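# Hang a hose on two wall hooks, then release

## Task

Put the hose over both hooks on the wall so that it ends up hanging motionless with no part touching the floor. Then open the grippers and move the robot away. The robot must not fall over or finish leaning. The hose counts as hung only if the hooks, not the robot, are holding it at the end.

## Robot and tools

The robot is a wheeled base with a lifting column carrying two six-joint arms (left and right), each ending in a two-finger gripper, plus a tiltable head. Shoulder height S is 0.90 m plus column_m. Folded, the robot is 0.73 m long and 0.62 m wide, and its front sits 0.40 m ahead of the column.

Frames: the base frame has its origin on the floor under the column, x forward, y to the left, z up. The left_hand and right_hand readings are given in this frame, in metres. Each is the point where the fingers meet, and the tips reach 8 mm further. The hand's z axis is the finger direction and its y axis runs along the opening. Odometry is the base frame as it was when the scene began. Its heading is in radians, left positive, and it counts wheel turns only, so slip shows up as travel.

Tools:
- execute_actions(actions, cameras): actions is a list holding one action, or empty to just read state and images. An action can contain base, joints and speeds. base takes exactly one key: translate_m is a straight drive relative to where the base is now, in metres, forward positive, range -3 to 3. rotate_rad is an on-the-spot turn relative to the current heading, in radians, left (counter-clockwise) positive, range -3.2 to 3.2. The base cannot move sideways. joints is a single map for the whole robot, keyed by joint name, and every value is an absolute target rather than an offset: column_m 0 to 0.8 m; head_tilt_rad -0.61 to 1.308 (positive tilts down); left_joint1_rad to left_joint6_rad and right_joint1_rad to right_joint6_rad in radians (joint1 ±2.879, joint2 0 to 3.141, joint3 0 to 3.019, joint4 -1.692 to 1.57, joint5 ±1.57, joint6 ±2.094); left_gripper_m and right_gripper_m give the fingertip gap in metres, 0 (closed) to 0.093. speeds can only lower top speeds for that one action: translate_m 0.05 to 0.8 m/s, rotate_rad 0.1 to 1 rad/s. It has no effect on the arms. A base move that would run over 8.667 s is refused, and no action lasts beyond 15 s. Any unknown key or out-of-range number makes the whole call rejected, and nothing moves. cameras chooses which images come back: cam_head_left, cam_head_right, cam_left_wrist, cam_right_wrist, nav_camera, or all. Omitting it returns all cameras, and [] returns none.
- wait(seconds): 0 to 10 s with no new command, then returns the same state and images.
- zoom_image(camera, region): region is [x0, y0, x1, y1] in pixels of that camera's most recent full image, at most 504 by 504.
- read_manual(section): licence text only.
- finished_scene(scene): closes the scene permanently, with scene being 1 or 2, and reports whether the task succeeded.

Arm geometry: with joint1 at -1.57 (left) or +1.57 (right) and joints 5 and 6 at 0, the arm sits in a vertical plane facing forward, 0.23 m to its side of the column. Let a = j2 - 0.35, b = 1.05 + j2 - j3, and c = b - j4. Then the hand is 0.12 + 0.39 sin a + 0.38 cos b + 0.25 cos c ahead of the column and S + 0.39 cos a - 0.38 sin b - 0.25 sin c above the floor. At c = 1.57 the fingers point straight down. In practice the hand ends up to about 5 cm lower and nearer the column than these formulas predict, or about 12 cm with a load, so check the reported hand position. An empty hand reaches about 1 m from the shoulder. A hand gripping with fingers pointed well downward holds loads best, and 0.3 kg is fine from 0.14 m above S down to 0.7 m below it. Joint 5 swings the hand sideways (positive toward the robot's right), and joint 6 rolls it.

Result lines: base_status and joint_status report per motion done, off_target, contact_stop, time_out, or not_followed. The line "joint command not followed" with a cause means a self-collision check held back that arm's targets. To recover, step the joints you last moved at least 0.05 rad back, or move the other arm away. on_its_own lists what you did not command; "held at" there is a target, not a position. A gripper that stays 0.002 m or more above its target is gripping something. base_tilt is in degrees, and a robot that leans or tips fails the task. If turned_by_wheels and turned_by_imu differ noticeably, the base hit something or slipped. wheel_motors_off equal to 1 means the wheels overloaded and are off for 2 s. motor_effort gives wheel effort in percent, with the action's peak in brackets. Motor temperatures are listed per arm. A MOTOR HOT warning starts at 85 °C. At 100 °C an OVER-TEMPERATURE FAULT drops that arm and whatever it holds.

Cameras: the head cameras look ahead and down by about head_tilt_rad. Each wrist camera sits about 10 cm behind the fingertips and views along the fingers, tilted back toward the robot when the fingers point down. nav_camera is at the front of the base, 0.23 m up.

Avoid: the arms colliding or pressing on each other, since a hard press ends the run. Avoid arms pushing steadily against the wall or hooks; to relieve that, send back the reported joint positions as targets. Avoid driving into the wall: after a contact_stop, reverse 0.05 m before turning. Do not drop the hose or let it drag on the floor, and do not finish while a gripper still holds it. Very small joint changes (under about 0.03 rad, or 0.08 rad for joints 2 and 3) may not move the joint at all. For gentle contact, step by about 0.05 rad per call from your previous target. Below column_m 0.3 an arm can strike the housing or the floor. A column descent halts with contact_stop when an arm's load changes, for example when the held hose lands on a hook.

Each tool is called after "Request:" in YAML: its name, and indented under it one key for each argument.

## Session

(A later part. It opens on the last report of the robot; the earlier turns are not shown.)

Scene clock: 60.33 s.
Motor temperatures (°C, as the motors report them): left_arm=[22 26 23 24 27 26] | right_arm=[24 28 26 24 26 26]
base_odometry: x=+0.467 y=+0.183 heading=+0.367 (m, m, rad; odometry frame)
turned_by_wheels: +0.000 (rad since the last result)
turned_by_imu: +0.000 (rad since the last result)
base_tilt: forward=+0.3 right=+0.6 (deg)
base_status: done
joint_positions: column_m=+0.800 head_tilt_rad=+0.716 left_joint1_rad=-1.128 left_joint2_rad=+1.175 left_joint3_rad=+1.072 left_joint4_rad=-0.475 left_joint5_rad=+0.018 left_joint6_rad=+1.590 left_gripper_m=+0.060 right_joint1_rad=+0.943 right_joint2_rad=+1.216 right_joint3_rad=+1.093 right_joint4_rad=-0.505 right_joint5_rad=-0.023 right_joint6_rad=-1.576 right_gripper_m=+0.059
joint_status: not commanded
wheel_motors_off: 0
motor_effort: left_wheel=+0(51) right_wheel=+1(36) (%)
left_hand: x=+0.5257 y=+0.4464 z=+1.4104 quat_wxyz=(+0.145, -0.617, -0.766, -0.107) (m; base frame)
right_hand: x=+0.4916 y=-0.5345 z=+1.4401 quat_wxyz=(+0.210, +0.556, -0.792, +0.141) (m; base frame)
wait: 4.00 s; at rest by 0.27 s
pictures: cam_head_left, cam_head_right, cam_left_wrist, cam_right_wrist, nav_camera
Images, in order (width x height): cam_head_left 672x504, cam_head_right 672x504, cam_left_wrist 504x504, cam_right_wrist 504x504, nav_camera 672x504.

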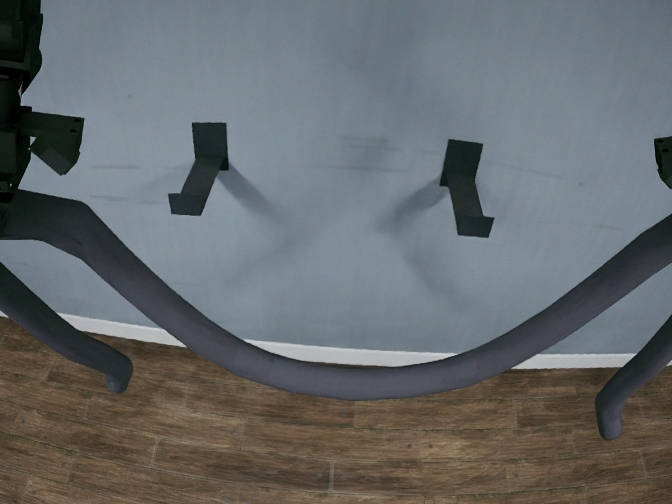

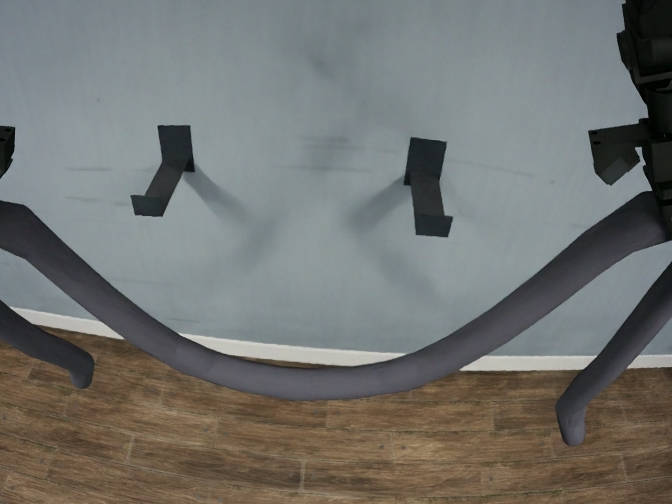

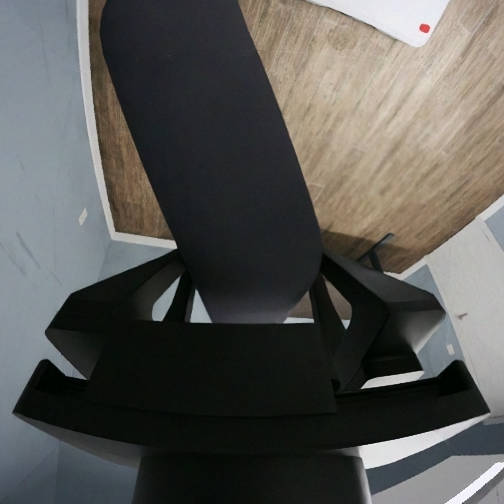

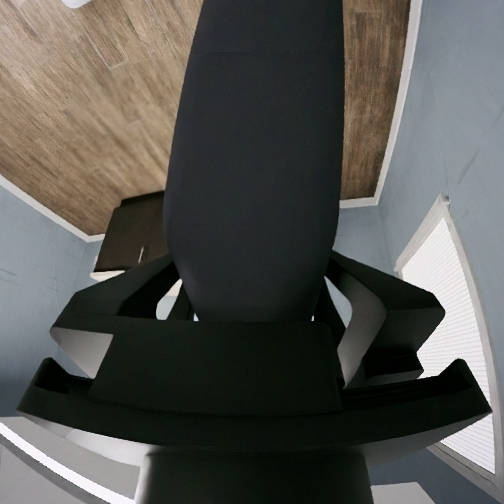

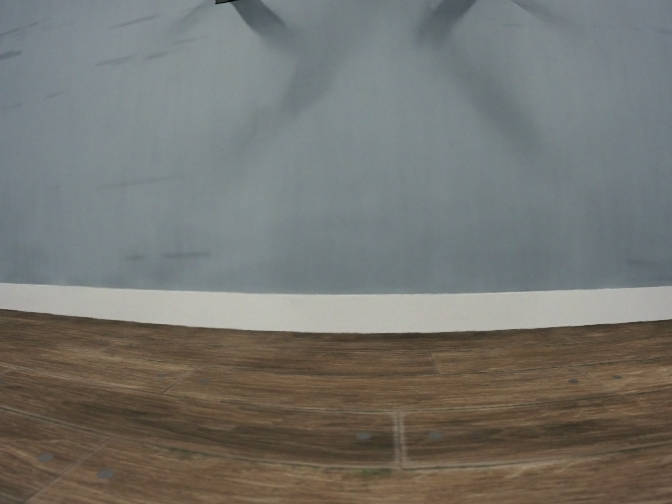

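Request:
execute_actions:
  actions:
    - {"base":{"translate_m":0.56},"speeds":{"translate_m":0.15},"joints":{"head_tilt_rad":0.85}}
  cameras: ["cam_head_left","cam_head_right"]

Scene clock: 67.07 s.
Motor temperatures (°C, as the motors report them): left_arm=[22 26 24 24 27 26] | right_arm=[24 28 26 24 26 26]
base_odometry: x=+0.990 y=+0.384 heading=+0.367 (m, m, rad; odometry frame)
turned_by_wheels: +0.000 (rad since the last result)
turned_by_imu: -0.001 (rad since the last result)
base_tilt: forward=+0.3 right=+0.6 (deg)
base_status: done
joint_positions: column_m=+0.800 head_tilt_rad=+0.852 left_joint1_rad=-1.128 left_joint2_rad=+1.175 left_joint3_rad=+1.073 left_joint4_rad=-0.475 left_joint5_rad=+0.018 left_joint6_rad=+1.590 left_gripper_m=+0.060 right_joint1_rad=+0.943 right_joint2_rad=+1.216 right_joint3_rad=+1.092 right_joint4_rad=-0.505 right_joint5_rad=-0.023 right_joint6_rad=-1.576 right_gripper_m=+0.059
joint_status: all done
wheel_motors_off: 0
motor_effort: left_wheel=+1(32) right_wheel=+1(28) (%)
left_hand: x=+0.5264 y=+0.4464 z=+1.4105 quat_wxyz=(+0.145, -0.617, -0.766, -0.107) (m; base frame)
right_hand: x=+0.4910 y=-0.5344 z=+1.4399 quat_wxyz=(+0.210, +0.556, -0.792, +0.141) (m; base frame)
pictures: cam_head_left, cam_head_right
Images, in order (width x height): cam_head_left 672x504, cam_head_right 672x504.

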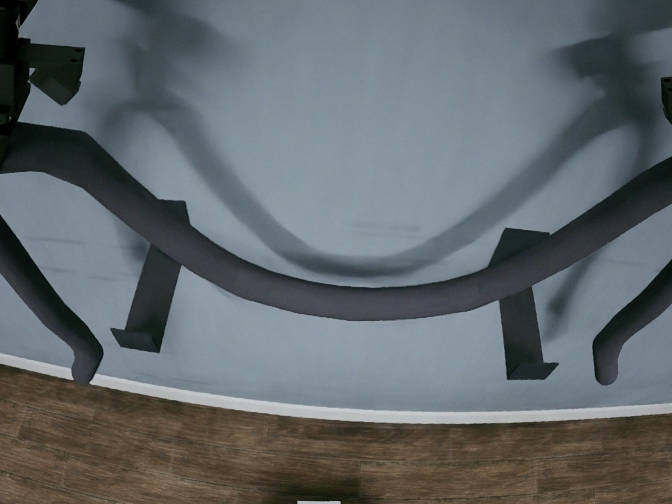

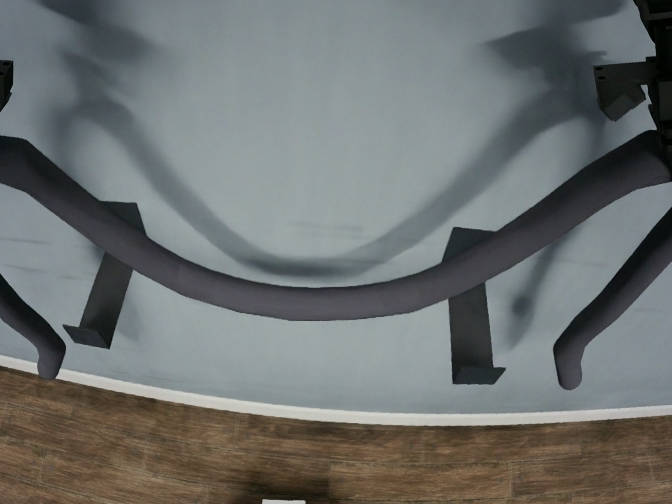

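Request:
execute_actions:
  actions:
    - {"joints":{"left_joint1_rad":-1.18,"right_joint1_rad":1.0,"column_m":0.52,"head_tilt_rad":0.7}}
  cameras: ["cam_head_left","cam_head_right"]

Scene clock: 71.93 s.
Motor temperatures (°C, as the motors report them): left_arm=[22 26 24 24 27 26] | right_arm=[24 28 26 24 26 26]
base_odometry: x=+0.990 y=+0.384 heading=+0.367 (m, m, rad; odometry frame)
turned_by_wheels: +0.000 (rad since the last result)
turned_by_imu: +0.000 (rad since the last result)
base_tilt: forward=+0.3 right=+0.5 (deg)
base_status: not commanded
joint_positions: column_m=+0.520 head_tilt_rad=+0.717 left_joint1_rad=-1.210 left_joint2_rad=+1.175 left_joint3_rad=+1.073 left_joint4_rad=-0.475 left_joint5_rad=+0.017 left_joint6_rad=+1.590 left_gripper_m=+0.060 right_joint1_rad=+1.021 right_joint2_rad=+1.216 right_joint3_rad=+1.092 right_joint4_rad=-0.505 right_joint5_rad=-0.022 right_joint6_rad=-1.576 right_gripper_m=+0.059
joint_status: all done
wheel_motors_off: 0
motor_effort: left_wheel=+1(2) right_wheel=+1(1) (%)
left_hand: x=+0.5346 y=+0.4070 z=+1.1165 quat_wxyz=(+0.121, -0.637, -0.757, -0.083) (m; base frame)
right_hand: x=+0.5023 y=-0.4999 z=+1.1404 quat_wxyz=(+0.188, +0.578, -0.785, +0.118) (m; base frame)
pictures: cam_head_left, cam_head_right
Images, in order (width x height): cam_head_left 672x504, cam_head_right 672x504.

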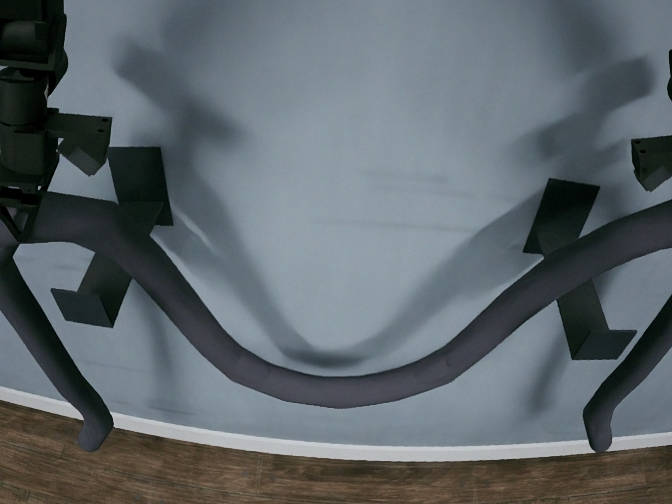

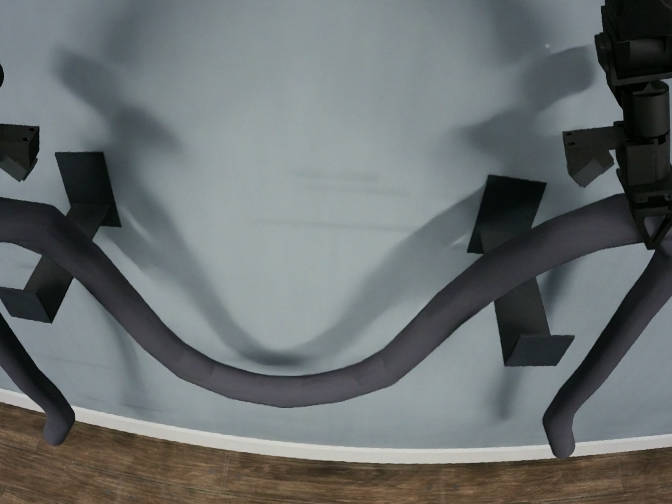

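Request:
execute_actions:
  actions:
    - {"joints":{"column_m":0.47}}
  cameras: []

Request:
execute_actions:
  actions:
    - {"joints":{"left_gripper_m":0.093,"right_gripper_m":0.093}}
  cameras: []

Request:
execute_actions:
  actions:
    - {"joints":{"column_m":0.62}}
  cameras: []

Request:
execute_actions:
  actions:
    - {"base":{"translate_m":-0.6},"joints":{"head_tilt_rad":0.6}}
  cameras: []

Request:
wait:
  seconds: 10

Request:
wait:
  seconds: 10

Request:
wait:
  seconds: 10

Request:
wait:
  seconds: 2

Scene clock: 74.40 s.
Motor temperatures (°C, as the motors report them): left_arm=[22 26 24 24 27 26] | right_arm=[24 28 26 24 26 26]
base_odometry: x=+0.990 y=+0.384 heading=+0.367 (m, m, rad; odometry frame)
turned_by_wheels: +0.000 (rad since the last result)
turned_by_imu: +0.000 (rad since the last result)
base_tilt: forward=+0.2 right=+0.5 (deg)
base_status: not commanded
joint_positions: column_m=+0.470 head_tilt_rad=+0.716 left_joint1_rad=-1.210 left_joint2_rad=+1.175 left_joint3_rad=+1.073 left_joint4_rad=-0.475 left_joint5_rad=+0.018 left_joint6_rad=+1.590 left_gripper_m=+0.060 right_joint1_rad=+1.021 right_joint2_rad=+1.216 right_joint3_rad=+1.092 right_joint4_rad=-0.505 right_joint5_rad=-0.024 right_joint6_rad=-1.576 right_gripper_m=+0.059
joint_status: all done
wheel_motors_off: 0
motor_effort: left_wheel=+1(1) right_wheel=+1(3) (%)
left_hand: x=+0.5346 y=+0.4068 z=+1.0664 quat_wxyz=(+0.120, -0.637, -0.757, -0.083) (m; base frame)
right_hand: x=+0.5024 y=-0.4997 z=+1.0903 quat_wxyz=(+0.188, +0.578, -0.785, +0.118) (m; base frame)
pictures: none
No camera images: the call's "cameras" was empty. Leave "cameras" out to get every camera's image.

Scene clock: 75.17 s.
Motor temperatures (°C, as the motors report them): left_arm=[22 26 24 24 27 26] | right_arm=[24 28 26 24 26 26]
base_odometry: x=+0.990 y=+0.384 heading=+0.367 (m, m, rad; odometry frame)
turned_by_wheels: +0.000 (rad since the last result)
turned_by_imu: +0.000 (rad since the last result)
base_tilt: forward=+0.3 right=+0.6 (deg)
base_status: not commanded
joint_positions: column_m=+0.470 head_tilt_rad=+0.716 left_joint1_rad=-1.184 left_joint2_rad=+1.165 left_joint3_rad=+1.080 left_joint4_rad=-0.475 left_joint5_rad=+0.003 left_joint6_rad=+1.584 left_gripper_m=+0.093 right_joint1_rad=+1.017 right_joint2_rad=+1.198 right_joint3_rad=+1.092 right_joint4_rad=-0.505 right_joint5_rad=-0.002 right_joint6_rad=-1.576 right_gripper_m=+0.093
joint_status: all done
wheel_motors_off: 0
motor_effort: left_wheel=+1(1) right_wheel=+1(3) (%)
left_hand: x=+0.5391 y=+0.4219 z=+1.0770 quat_wxyz=(+0.129, -0.629, -0.760, -0.102) (m; base frame)
right_hand: x=+0.5073 y=-0.5031 z=+1.1003 quat_wxyz=(+0.192, +0.578, -0.782, +0.132) (m; base frame)
pictures: none
No camera images: the call's "cameras" was empty. Leave "cameras" out to get every camera's image.

Scene clock: 77.70 s.
Motor temperatures (°C, as the motors report them): left_arm=[22 26 24 24 26 26] | right_arm=[24 28 26 24 26 26]
base_odometry: x=+0.990 y=+0.384 heading=+0.367 (m, m, rad; odometry frame)
turned_by_wheels: +0.000 (rad since the last result)
turned_by_imu: +0.000 (rad since the last result)
base_tilt: forward=+0.3 right=+0.6 (deg)
base_status: not commanded
joint_positions: column_m=+0.620 head_tilt_rad=+0.716 left_joint1_rad=-1.184 left_joint2_rad=+1.164 left_joint3_rad=+1.080 left_joint4_rad=-0.475 left_joint5_rad=+0.003 left_joint6_rad=+1.583 left_gripper_m=+0.093 right_joint1_rad=+1.017 right_joint2_rad=+1.197 right_joint3_rad=+1.092 right_joint4_rad=-0.505 right_joint5_rad=-0.002 right_joint6_rad=-1.576 right_gripper_m=+0.093
joint_status: all done
wheel_motors_off: 0
motor_effort: left_wheel=+2(2) right_wheel=+2(2) (%)
left_hand: x=+0.5394 y=+0.4219 z=+1.2272 quat_wxyz=(+0.128, -0.629, -0.760, -0.103) (m; base frame)
right_hand: x=+0.5075 y=-0.5031 z=+1.2503 quat_wxyz=(+0.192, +0.578, -0.782, +0.133) (m; base frame)
pictures: none
No camera images: the call's "cameras" was empty. Leave "cameras" out to get every camera's image.

Scene clock: 80.50 s.
Motor temperatures (°C, as the motors report them): left_arm=[22 26 24 24 26 26] | right_arm=[24 28 26 24 26 26]
base_odometry: x=+0.430 y=+0.169 heading=+0.366 (m, m, rad; odometry frame)
turned_by_wheels: -0.001 (rad since the last result)
turned_by_imu: +0.001 (rad since the last result)
base_tilt: forward=+0.3 right=+0.5 (deg)
base_status: done
joint_positions: column_m=+0.620 head_tilt_rad=+0.617 left_joint1_rad=-1.183 left_joint2_rad=+1.162 left_joint3_rad=+1.086 left_joint4_rad=-0.475 left_joint5_rad=+0.003 left_joint6_rad=+1.583 left_gripper_m=+0.093 right_joint1_rad=+1.016 right_joint2_rad=+1.196 right_joint3_rad=+1.092 right_joint4_rad=-0.504 right_joint5_rad=-0.002 right_joint6_rad=-1.576 right_gripper_m=+0.093
joint_status: all done
wheel_motors_off: 0
motor_effort: left_wheel=-1(47) right_wheel=+0(30) (%)
left_hand: x=+0.5435 y=+0.4222 z=+1.2291 quat_wxyz=(+0.126, -0.629, -0.760, -0.106) (m; base frame)
right_hand: x=+0.5078 y=-0.5036 z=+1.2509 quat_wxyz=(+0.192, +0.577, -0.782, +0.134) (m; base frame)
pictures: none
No camera images: the call's "cameras" was empty. Leave "cameras" out to get every camera's image.

Scene clock: 90.50 s.
Motor temperatures (°C, as the motors report them): left_arm=[22 26 23 24 26 26] | right_arm=[24 28 27 24 25 26]
base_odometry: x=+0.430 y=+0.169 heading=+0.366 (m, m, rad; odometry frame)
turned_by_wheels: +0.000 (rad since the last result)
turned_by_imu: +0.001 (rad since the last result)
base_tilt: forward=+0.3 right=+0.6 (deg)
base_status: done
joint_positions: column_m=+0.620 head_tilt_rad=+0.617 left_joint1_rad=-1.183 left_joint2_rad=+1.162 left_joint3_rad=+1.086 left_joint4_rad=-0.475 left_joint5_rad=+0.003 left_joint6_rad=+1.583 left_gripper_m=+0.093 right_joint1_rad=+1.016 right_joint2_rad=+1.196 right_joint3_rad=+1.092 right_joint4_rad=-0.504 right_joint5_rad=-0.002 right_joint6_rad=-1.576 right_gripper_m=+0.093
joint_status: all done
wheel_motors_off: 0
motor_effort: left_wheel=-1(47) right_wheel=-1(30) (%)
left_hand: x=+0.5435 y=+0.4222 z=+1.2291 quat_wxyz=(+0.126, -0.629, -0.760, -0.106) (m; base frame)
right_hand: x=+0.5078 y=-0.5036 z=+1.2509 quat_wxyz=(+0.192, +0.577, -0.782, +0.134) (m; base frame)
wait: 10.00 s; at rest by 0.27 s
pictures: cam_head_left, cam_head_right, cam_left_wrist, cam_right_wrist, nav_camera
Images, in order (width x height): cam_head_left 672x504, cam_head_right 672x504, cam_left_wrist 504x504, cam_right_wrist 504x504, nav_camera 672x504.

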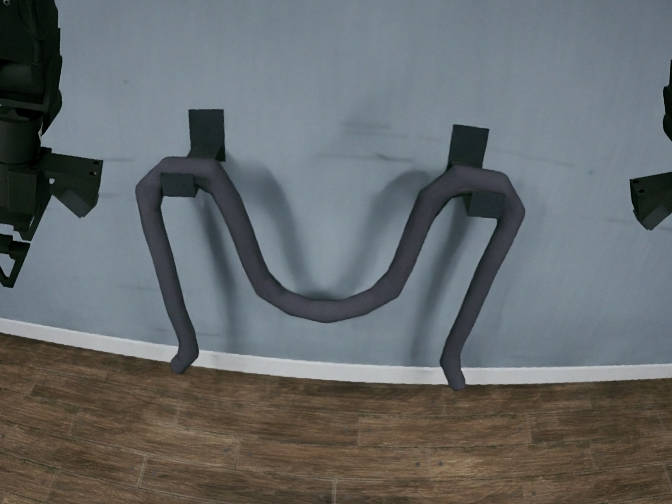

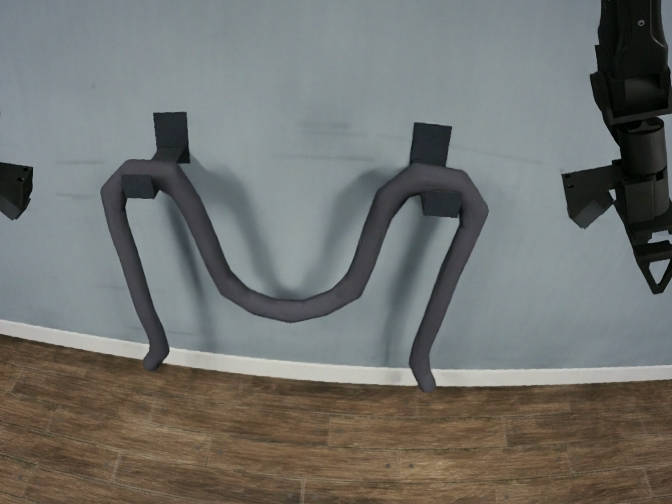

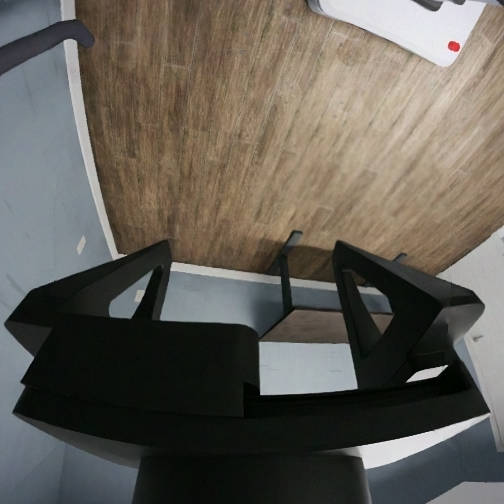

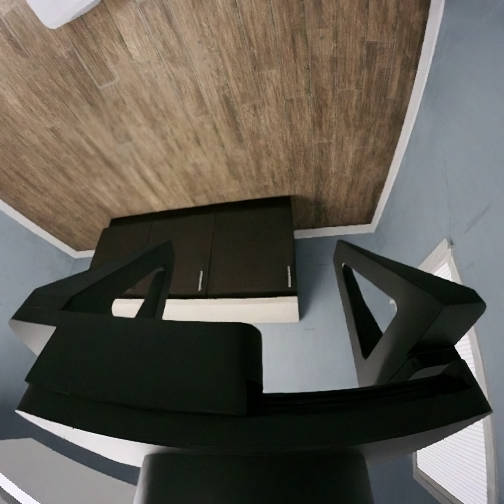

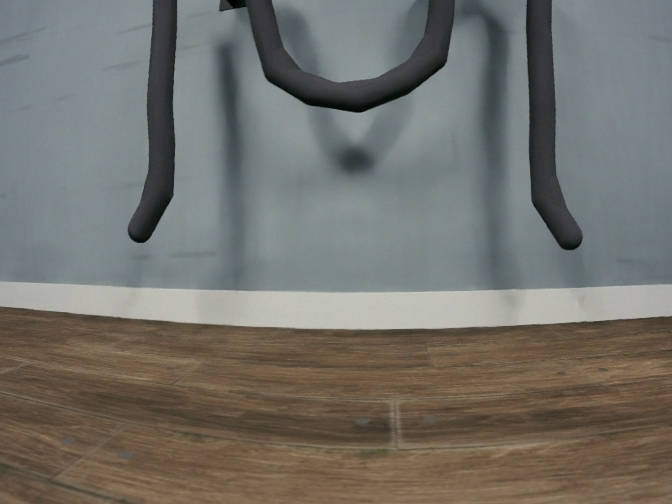

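Scene clock: 100.50 s.
Motor temperatures (°C, as the motors report them): left_arm=[22 26 23 24 26 26] | right_arm=[24 28 27 24 25 26]
base_odometry: x=+0.430 y=+0.169 heading=+0.366 (m, m, rad; odometry frame)
turned_by_wheels: +0.000 (rad since the last result)
turned_by_imu: +0.001 (rad since the last result)
base_tilt: forward=+0.3 right=+0.5 (deg)
base_status: done
joint_positions: column_m=+0.620 head_tilt_rad=+0.617 left_joint1_rad=-1.183 left_joint2_rad=+1.162 left_joint3_rad=+1.086 left_joint4_rad=-0.475 left_joint5_rad=+0.003 left_joint6_rad=+1.583 left_gripper_m=+0.093 right_joint1_rad=+1.016 right_joint2_rad=+1.196 right_joint3_rad=+1.092 right_joint4_rad=-0.504 right_joint5_rad=-0.002 right_joint6_rad=-1.576 right_gripper_m=+0.093
joint_status: all done
wheel_motors_off: 0
motor_effort: left_wheel=-1(47) right_wheel=+0(30) (%)
left_hand: x=+0.5435 y=+0.4222 z=+1.2291 quat_wxyz=(+0.126, -0.629, -0.760, -0.106) (m; base frame)
right_hand: x=+0.5078 y=-0.5036 z=+1.2509 quat_wxyz=(+0.192, +0.577, -0.782, +0.134) (m; base frame)
wait: 10.00 s; at rest by 0.27 s
pictures: cam_head_left, cam_head_right, cam_left_wrist, cam_right_wrist, nav_camera
Images, in order (width x height): cam_head_left 672x504, cam_head_right 672x504, cam_left_wrist 504x504, cam_right_wrist 504x504, nav_camera 672x504.

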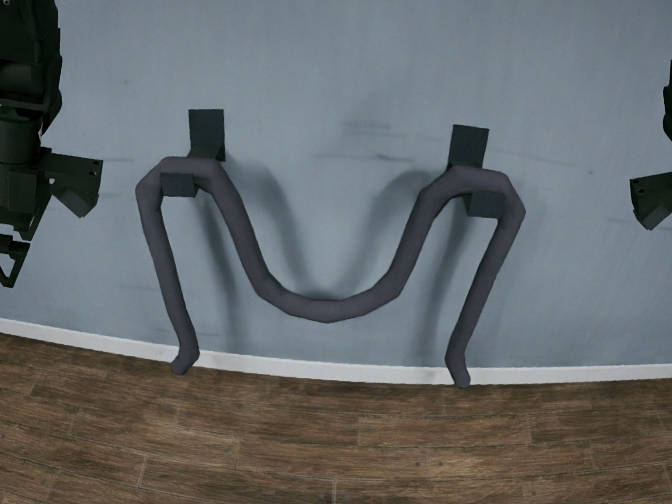

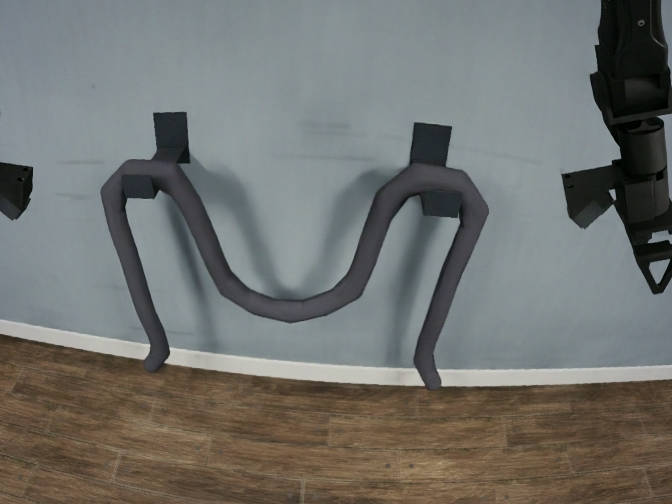

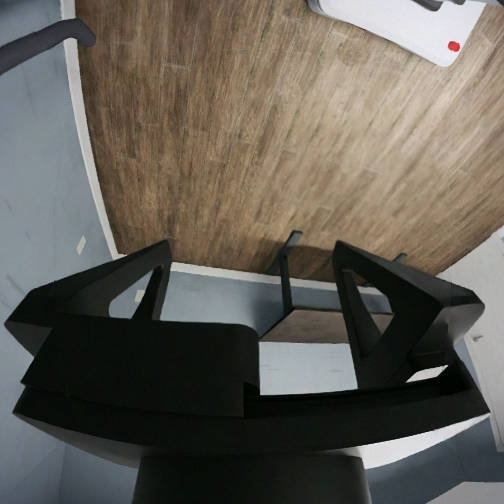

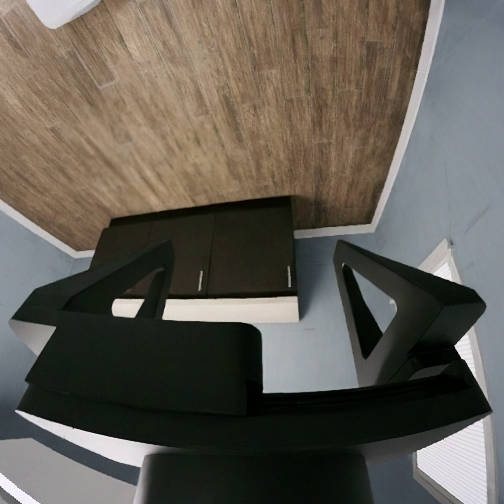

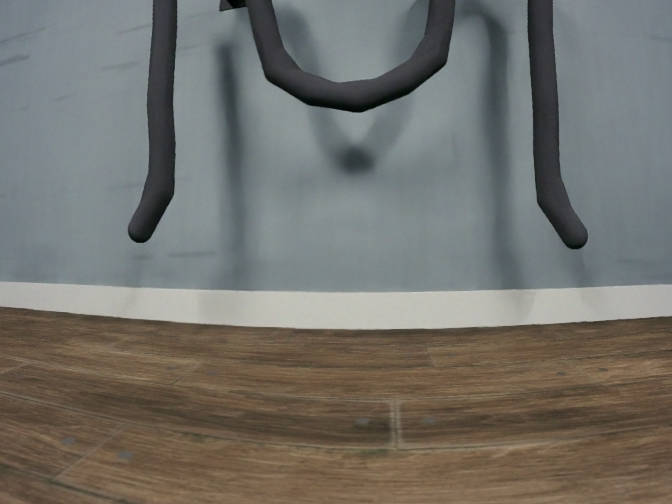

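Scene clock: 110.50 s.
Motor temperatures (°C, as the motors report them): left_arm=[22 26 23 24 26 26] | right_arm=[24 28 27 24 25 26]
base_odometry: x=+0.430 y=+0.169 heading=+0.366 (m, m, rad; odometry frame)
turned_by_wheels: +0.000 (rad since the last result)
turned_by_imu: +0.001 (rad since the last result)
base_tilt: forward=+0.3 right=+0.6 (deg)
base_status: done
joint_positions: column_m=+0.620 head_tilt_rad=+0.617 left_joint1_rad=-1.183 left_joint2_rad=+1.162 left_joint3_rad=+1.086 left_joint4_rad=-0.475 left_joint5_rad=+0.003 left_joint6_rad=+1.583 left_gripper_m=+0.093 right_joint1_rad=+1.016 right_joint2_rad=+1.196 right_joint3_rad=+1.092 right_joint4_rad=-0.504 right_joint5_rad=-0.002 right_joint6_rad=-1.576 right_gripper_m=+0.093
joint_status: all done
wheel_motors_off: 0
motor_effort: left_wheel=-1(47) right_wheel=+1(30) (%)
left_hand: x=+0.5435 y=+0.4222 z=+1.2291 quat_wxyz=(+0.126, -0.629, -0.760, -0.106) (m; base frame)
right_hand: x=+0.5078 y=-0.5036 z=+1.2509 quat_wxyz=(+0.192, +0.577, -0.782, +0.134) (m; base frame)
wait: 10.00 s; at rest by 0.27 s
pictures: cam_head_left, cam_head_right, cam_left_wrist, cam_right_wrist, nav_camera
Images, in order (width x height): cam_head_left 672x504, cam_head_right 672x504, cam_left_wrist 504x504, cam_right_wrist 504x504, nav_camera 672x504.

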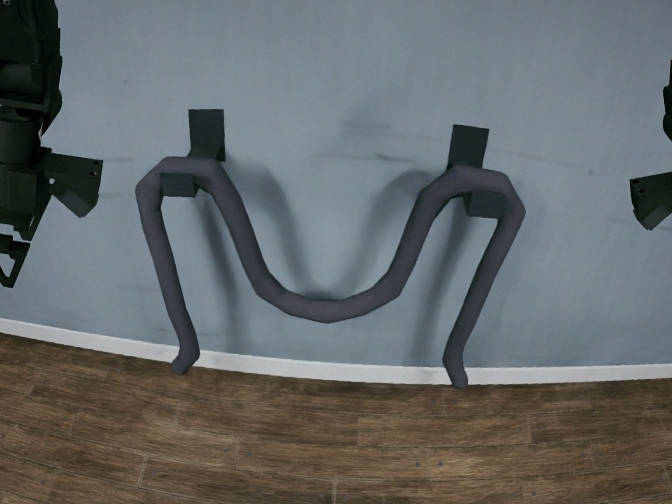

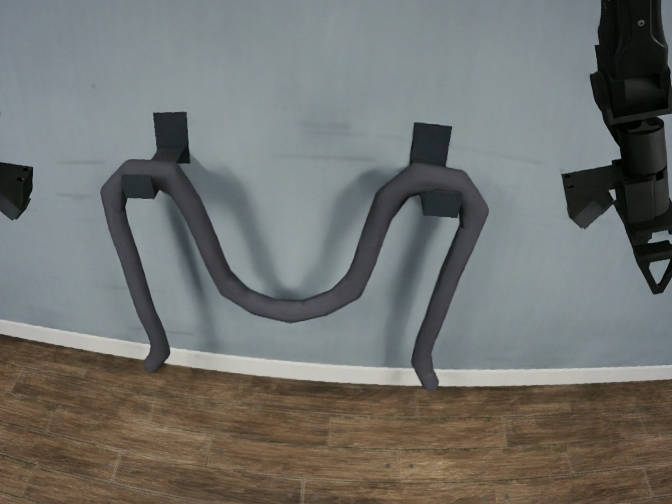

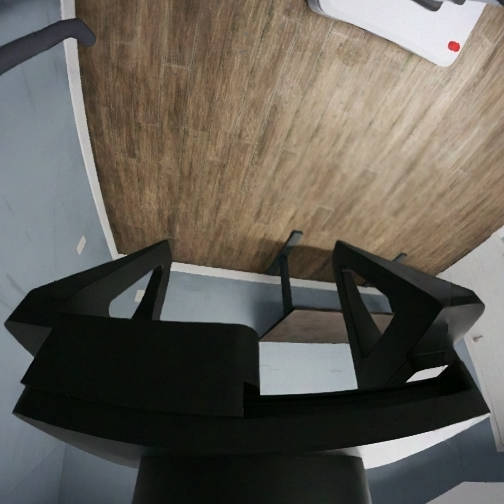

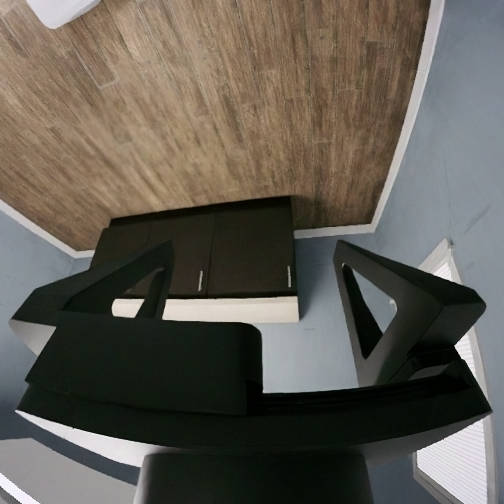

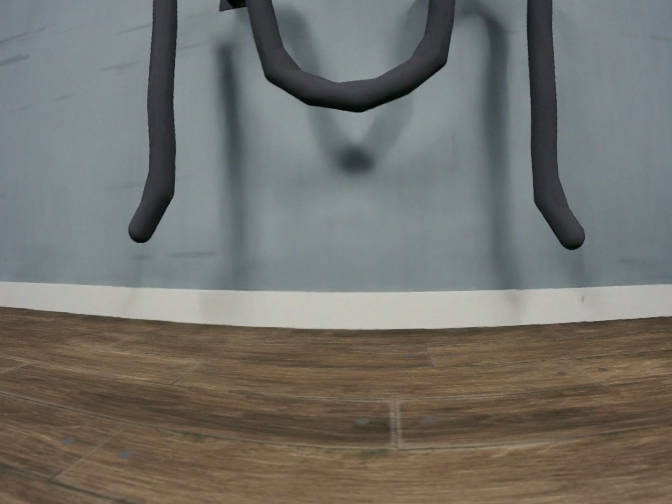

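Scene clock: 112.50 s.
Motor temperatures (°C, as the motors report them): left_arm=[22 26 23 24 26 26] | right_arm=[24 28 27 24 25 26]
base_odometry: x=+0.430 y=+0.169 heading=+0.366 (m, m, rad; odometry frame)
turned_by_wheels: +0.000 (rad since the last result)
turned_by_imu: +0.000 (rad since the last result)
base_tilt: forward=+0.3 right=+0.6 (deg)
base_status: done
joint_positions: column_m=+0.620 head_tilt_rad=+0.617 left_joint1_rad=-1.183 left_joint2_rad=+1.162 left_joint3_rad=+1.086 left_joint4_rad=-0.475 left_joint5_rad=+0.003 left_joint6_rad=+1.583 left_gripper_m=+0.093 right_joint1_rad=+1.016 right_joint2_rad=+1.196 right_joint3_rad=+1.092 right_joint4_rad=-0.504 right_joint5_rad=-0.002 right_joint6_rad=-1.576 right_gripper_m=+0.093
joint_status: all done
wheel_motors_off: 0
motor_effort: left_wheel=-1(47) right_wheel=+2(30) (%)
left_hand: x=+0.5435 y=+0.4222 z=+1.2291 quat_wxyz=(+0.126, -0.629, -0.760, -0.106) (m; base frame)
right_hand: x=+0.5078 y=-0.5036 z=+1.2509 quat_wxyz=(+0.192, +0.577, -0.782, +0.134) (m; base frame)
wait: 2.00 s; at rest by 0.27 s
pictures: cam_head_left, cam_head_right, cam_left_wrist, cam_right_wrist, nav_camera
Images, in order (width x height): cam_head_left 672x504, cam_head_right 672x504, cam_left_wrist 504x504, cam_right_wrist 504x504, nav_camera 672x504.

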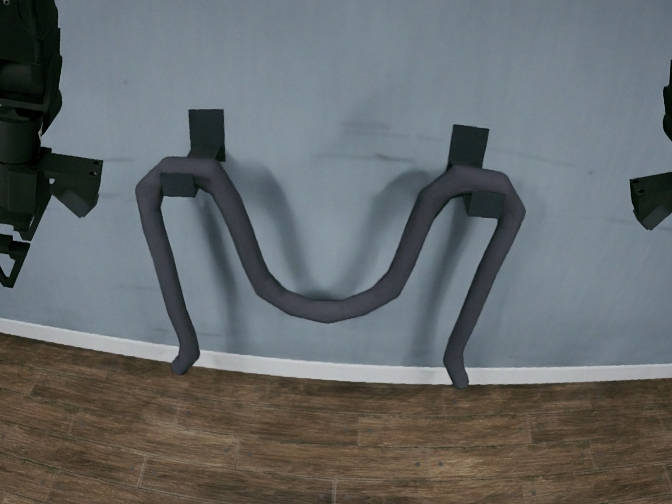

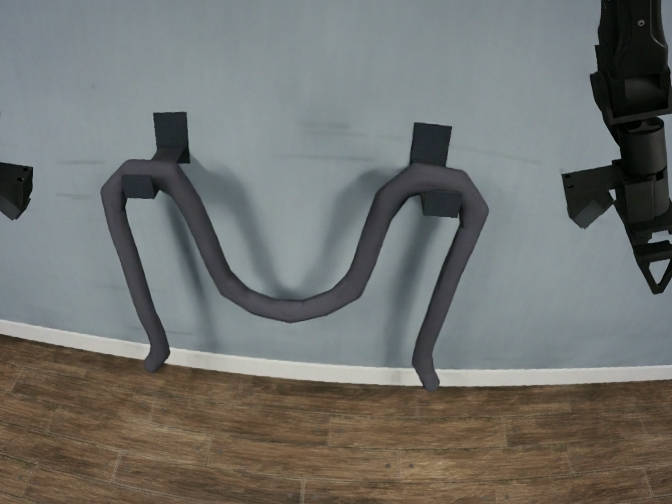

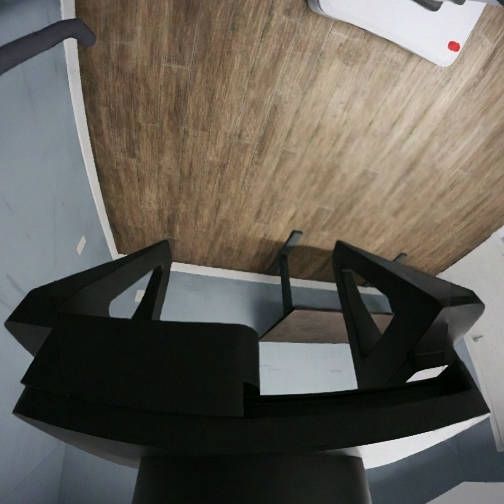

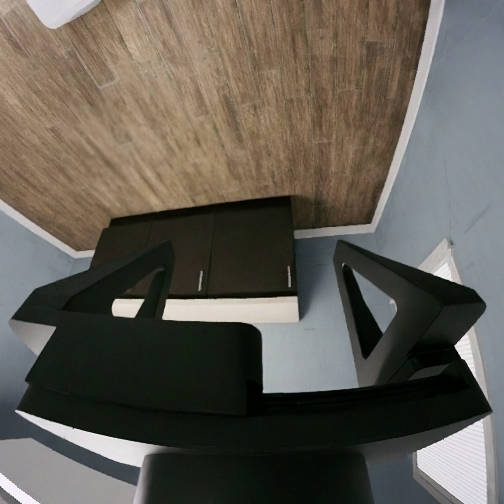

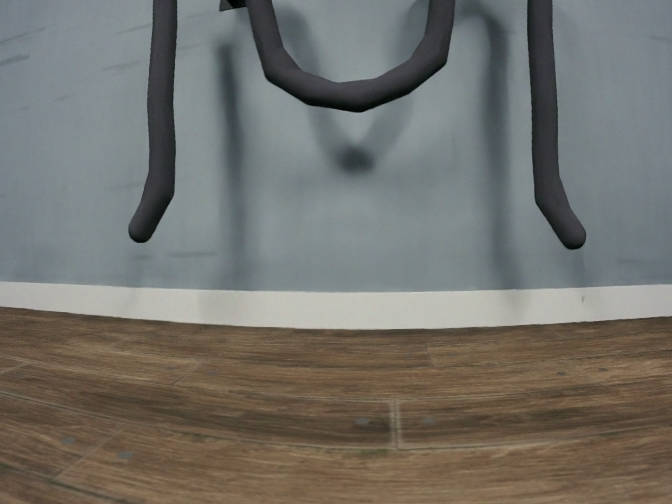

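Request:
finished_scene:
  scene: 2

The scene is finished: the task was done.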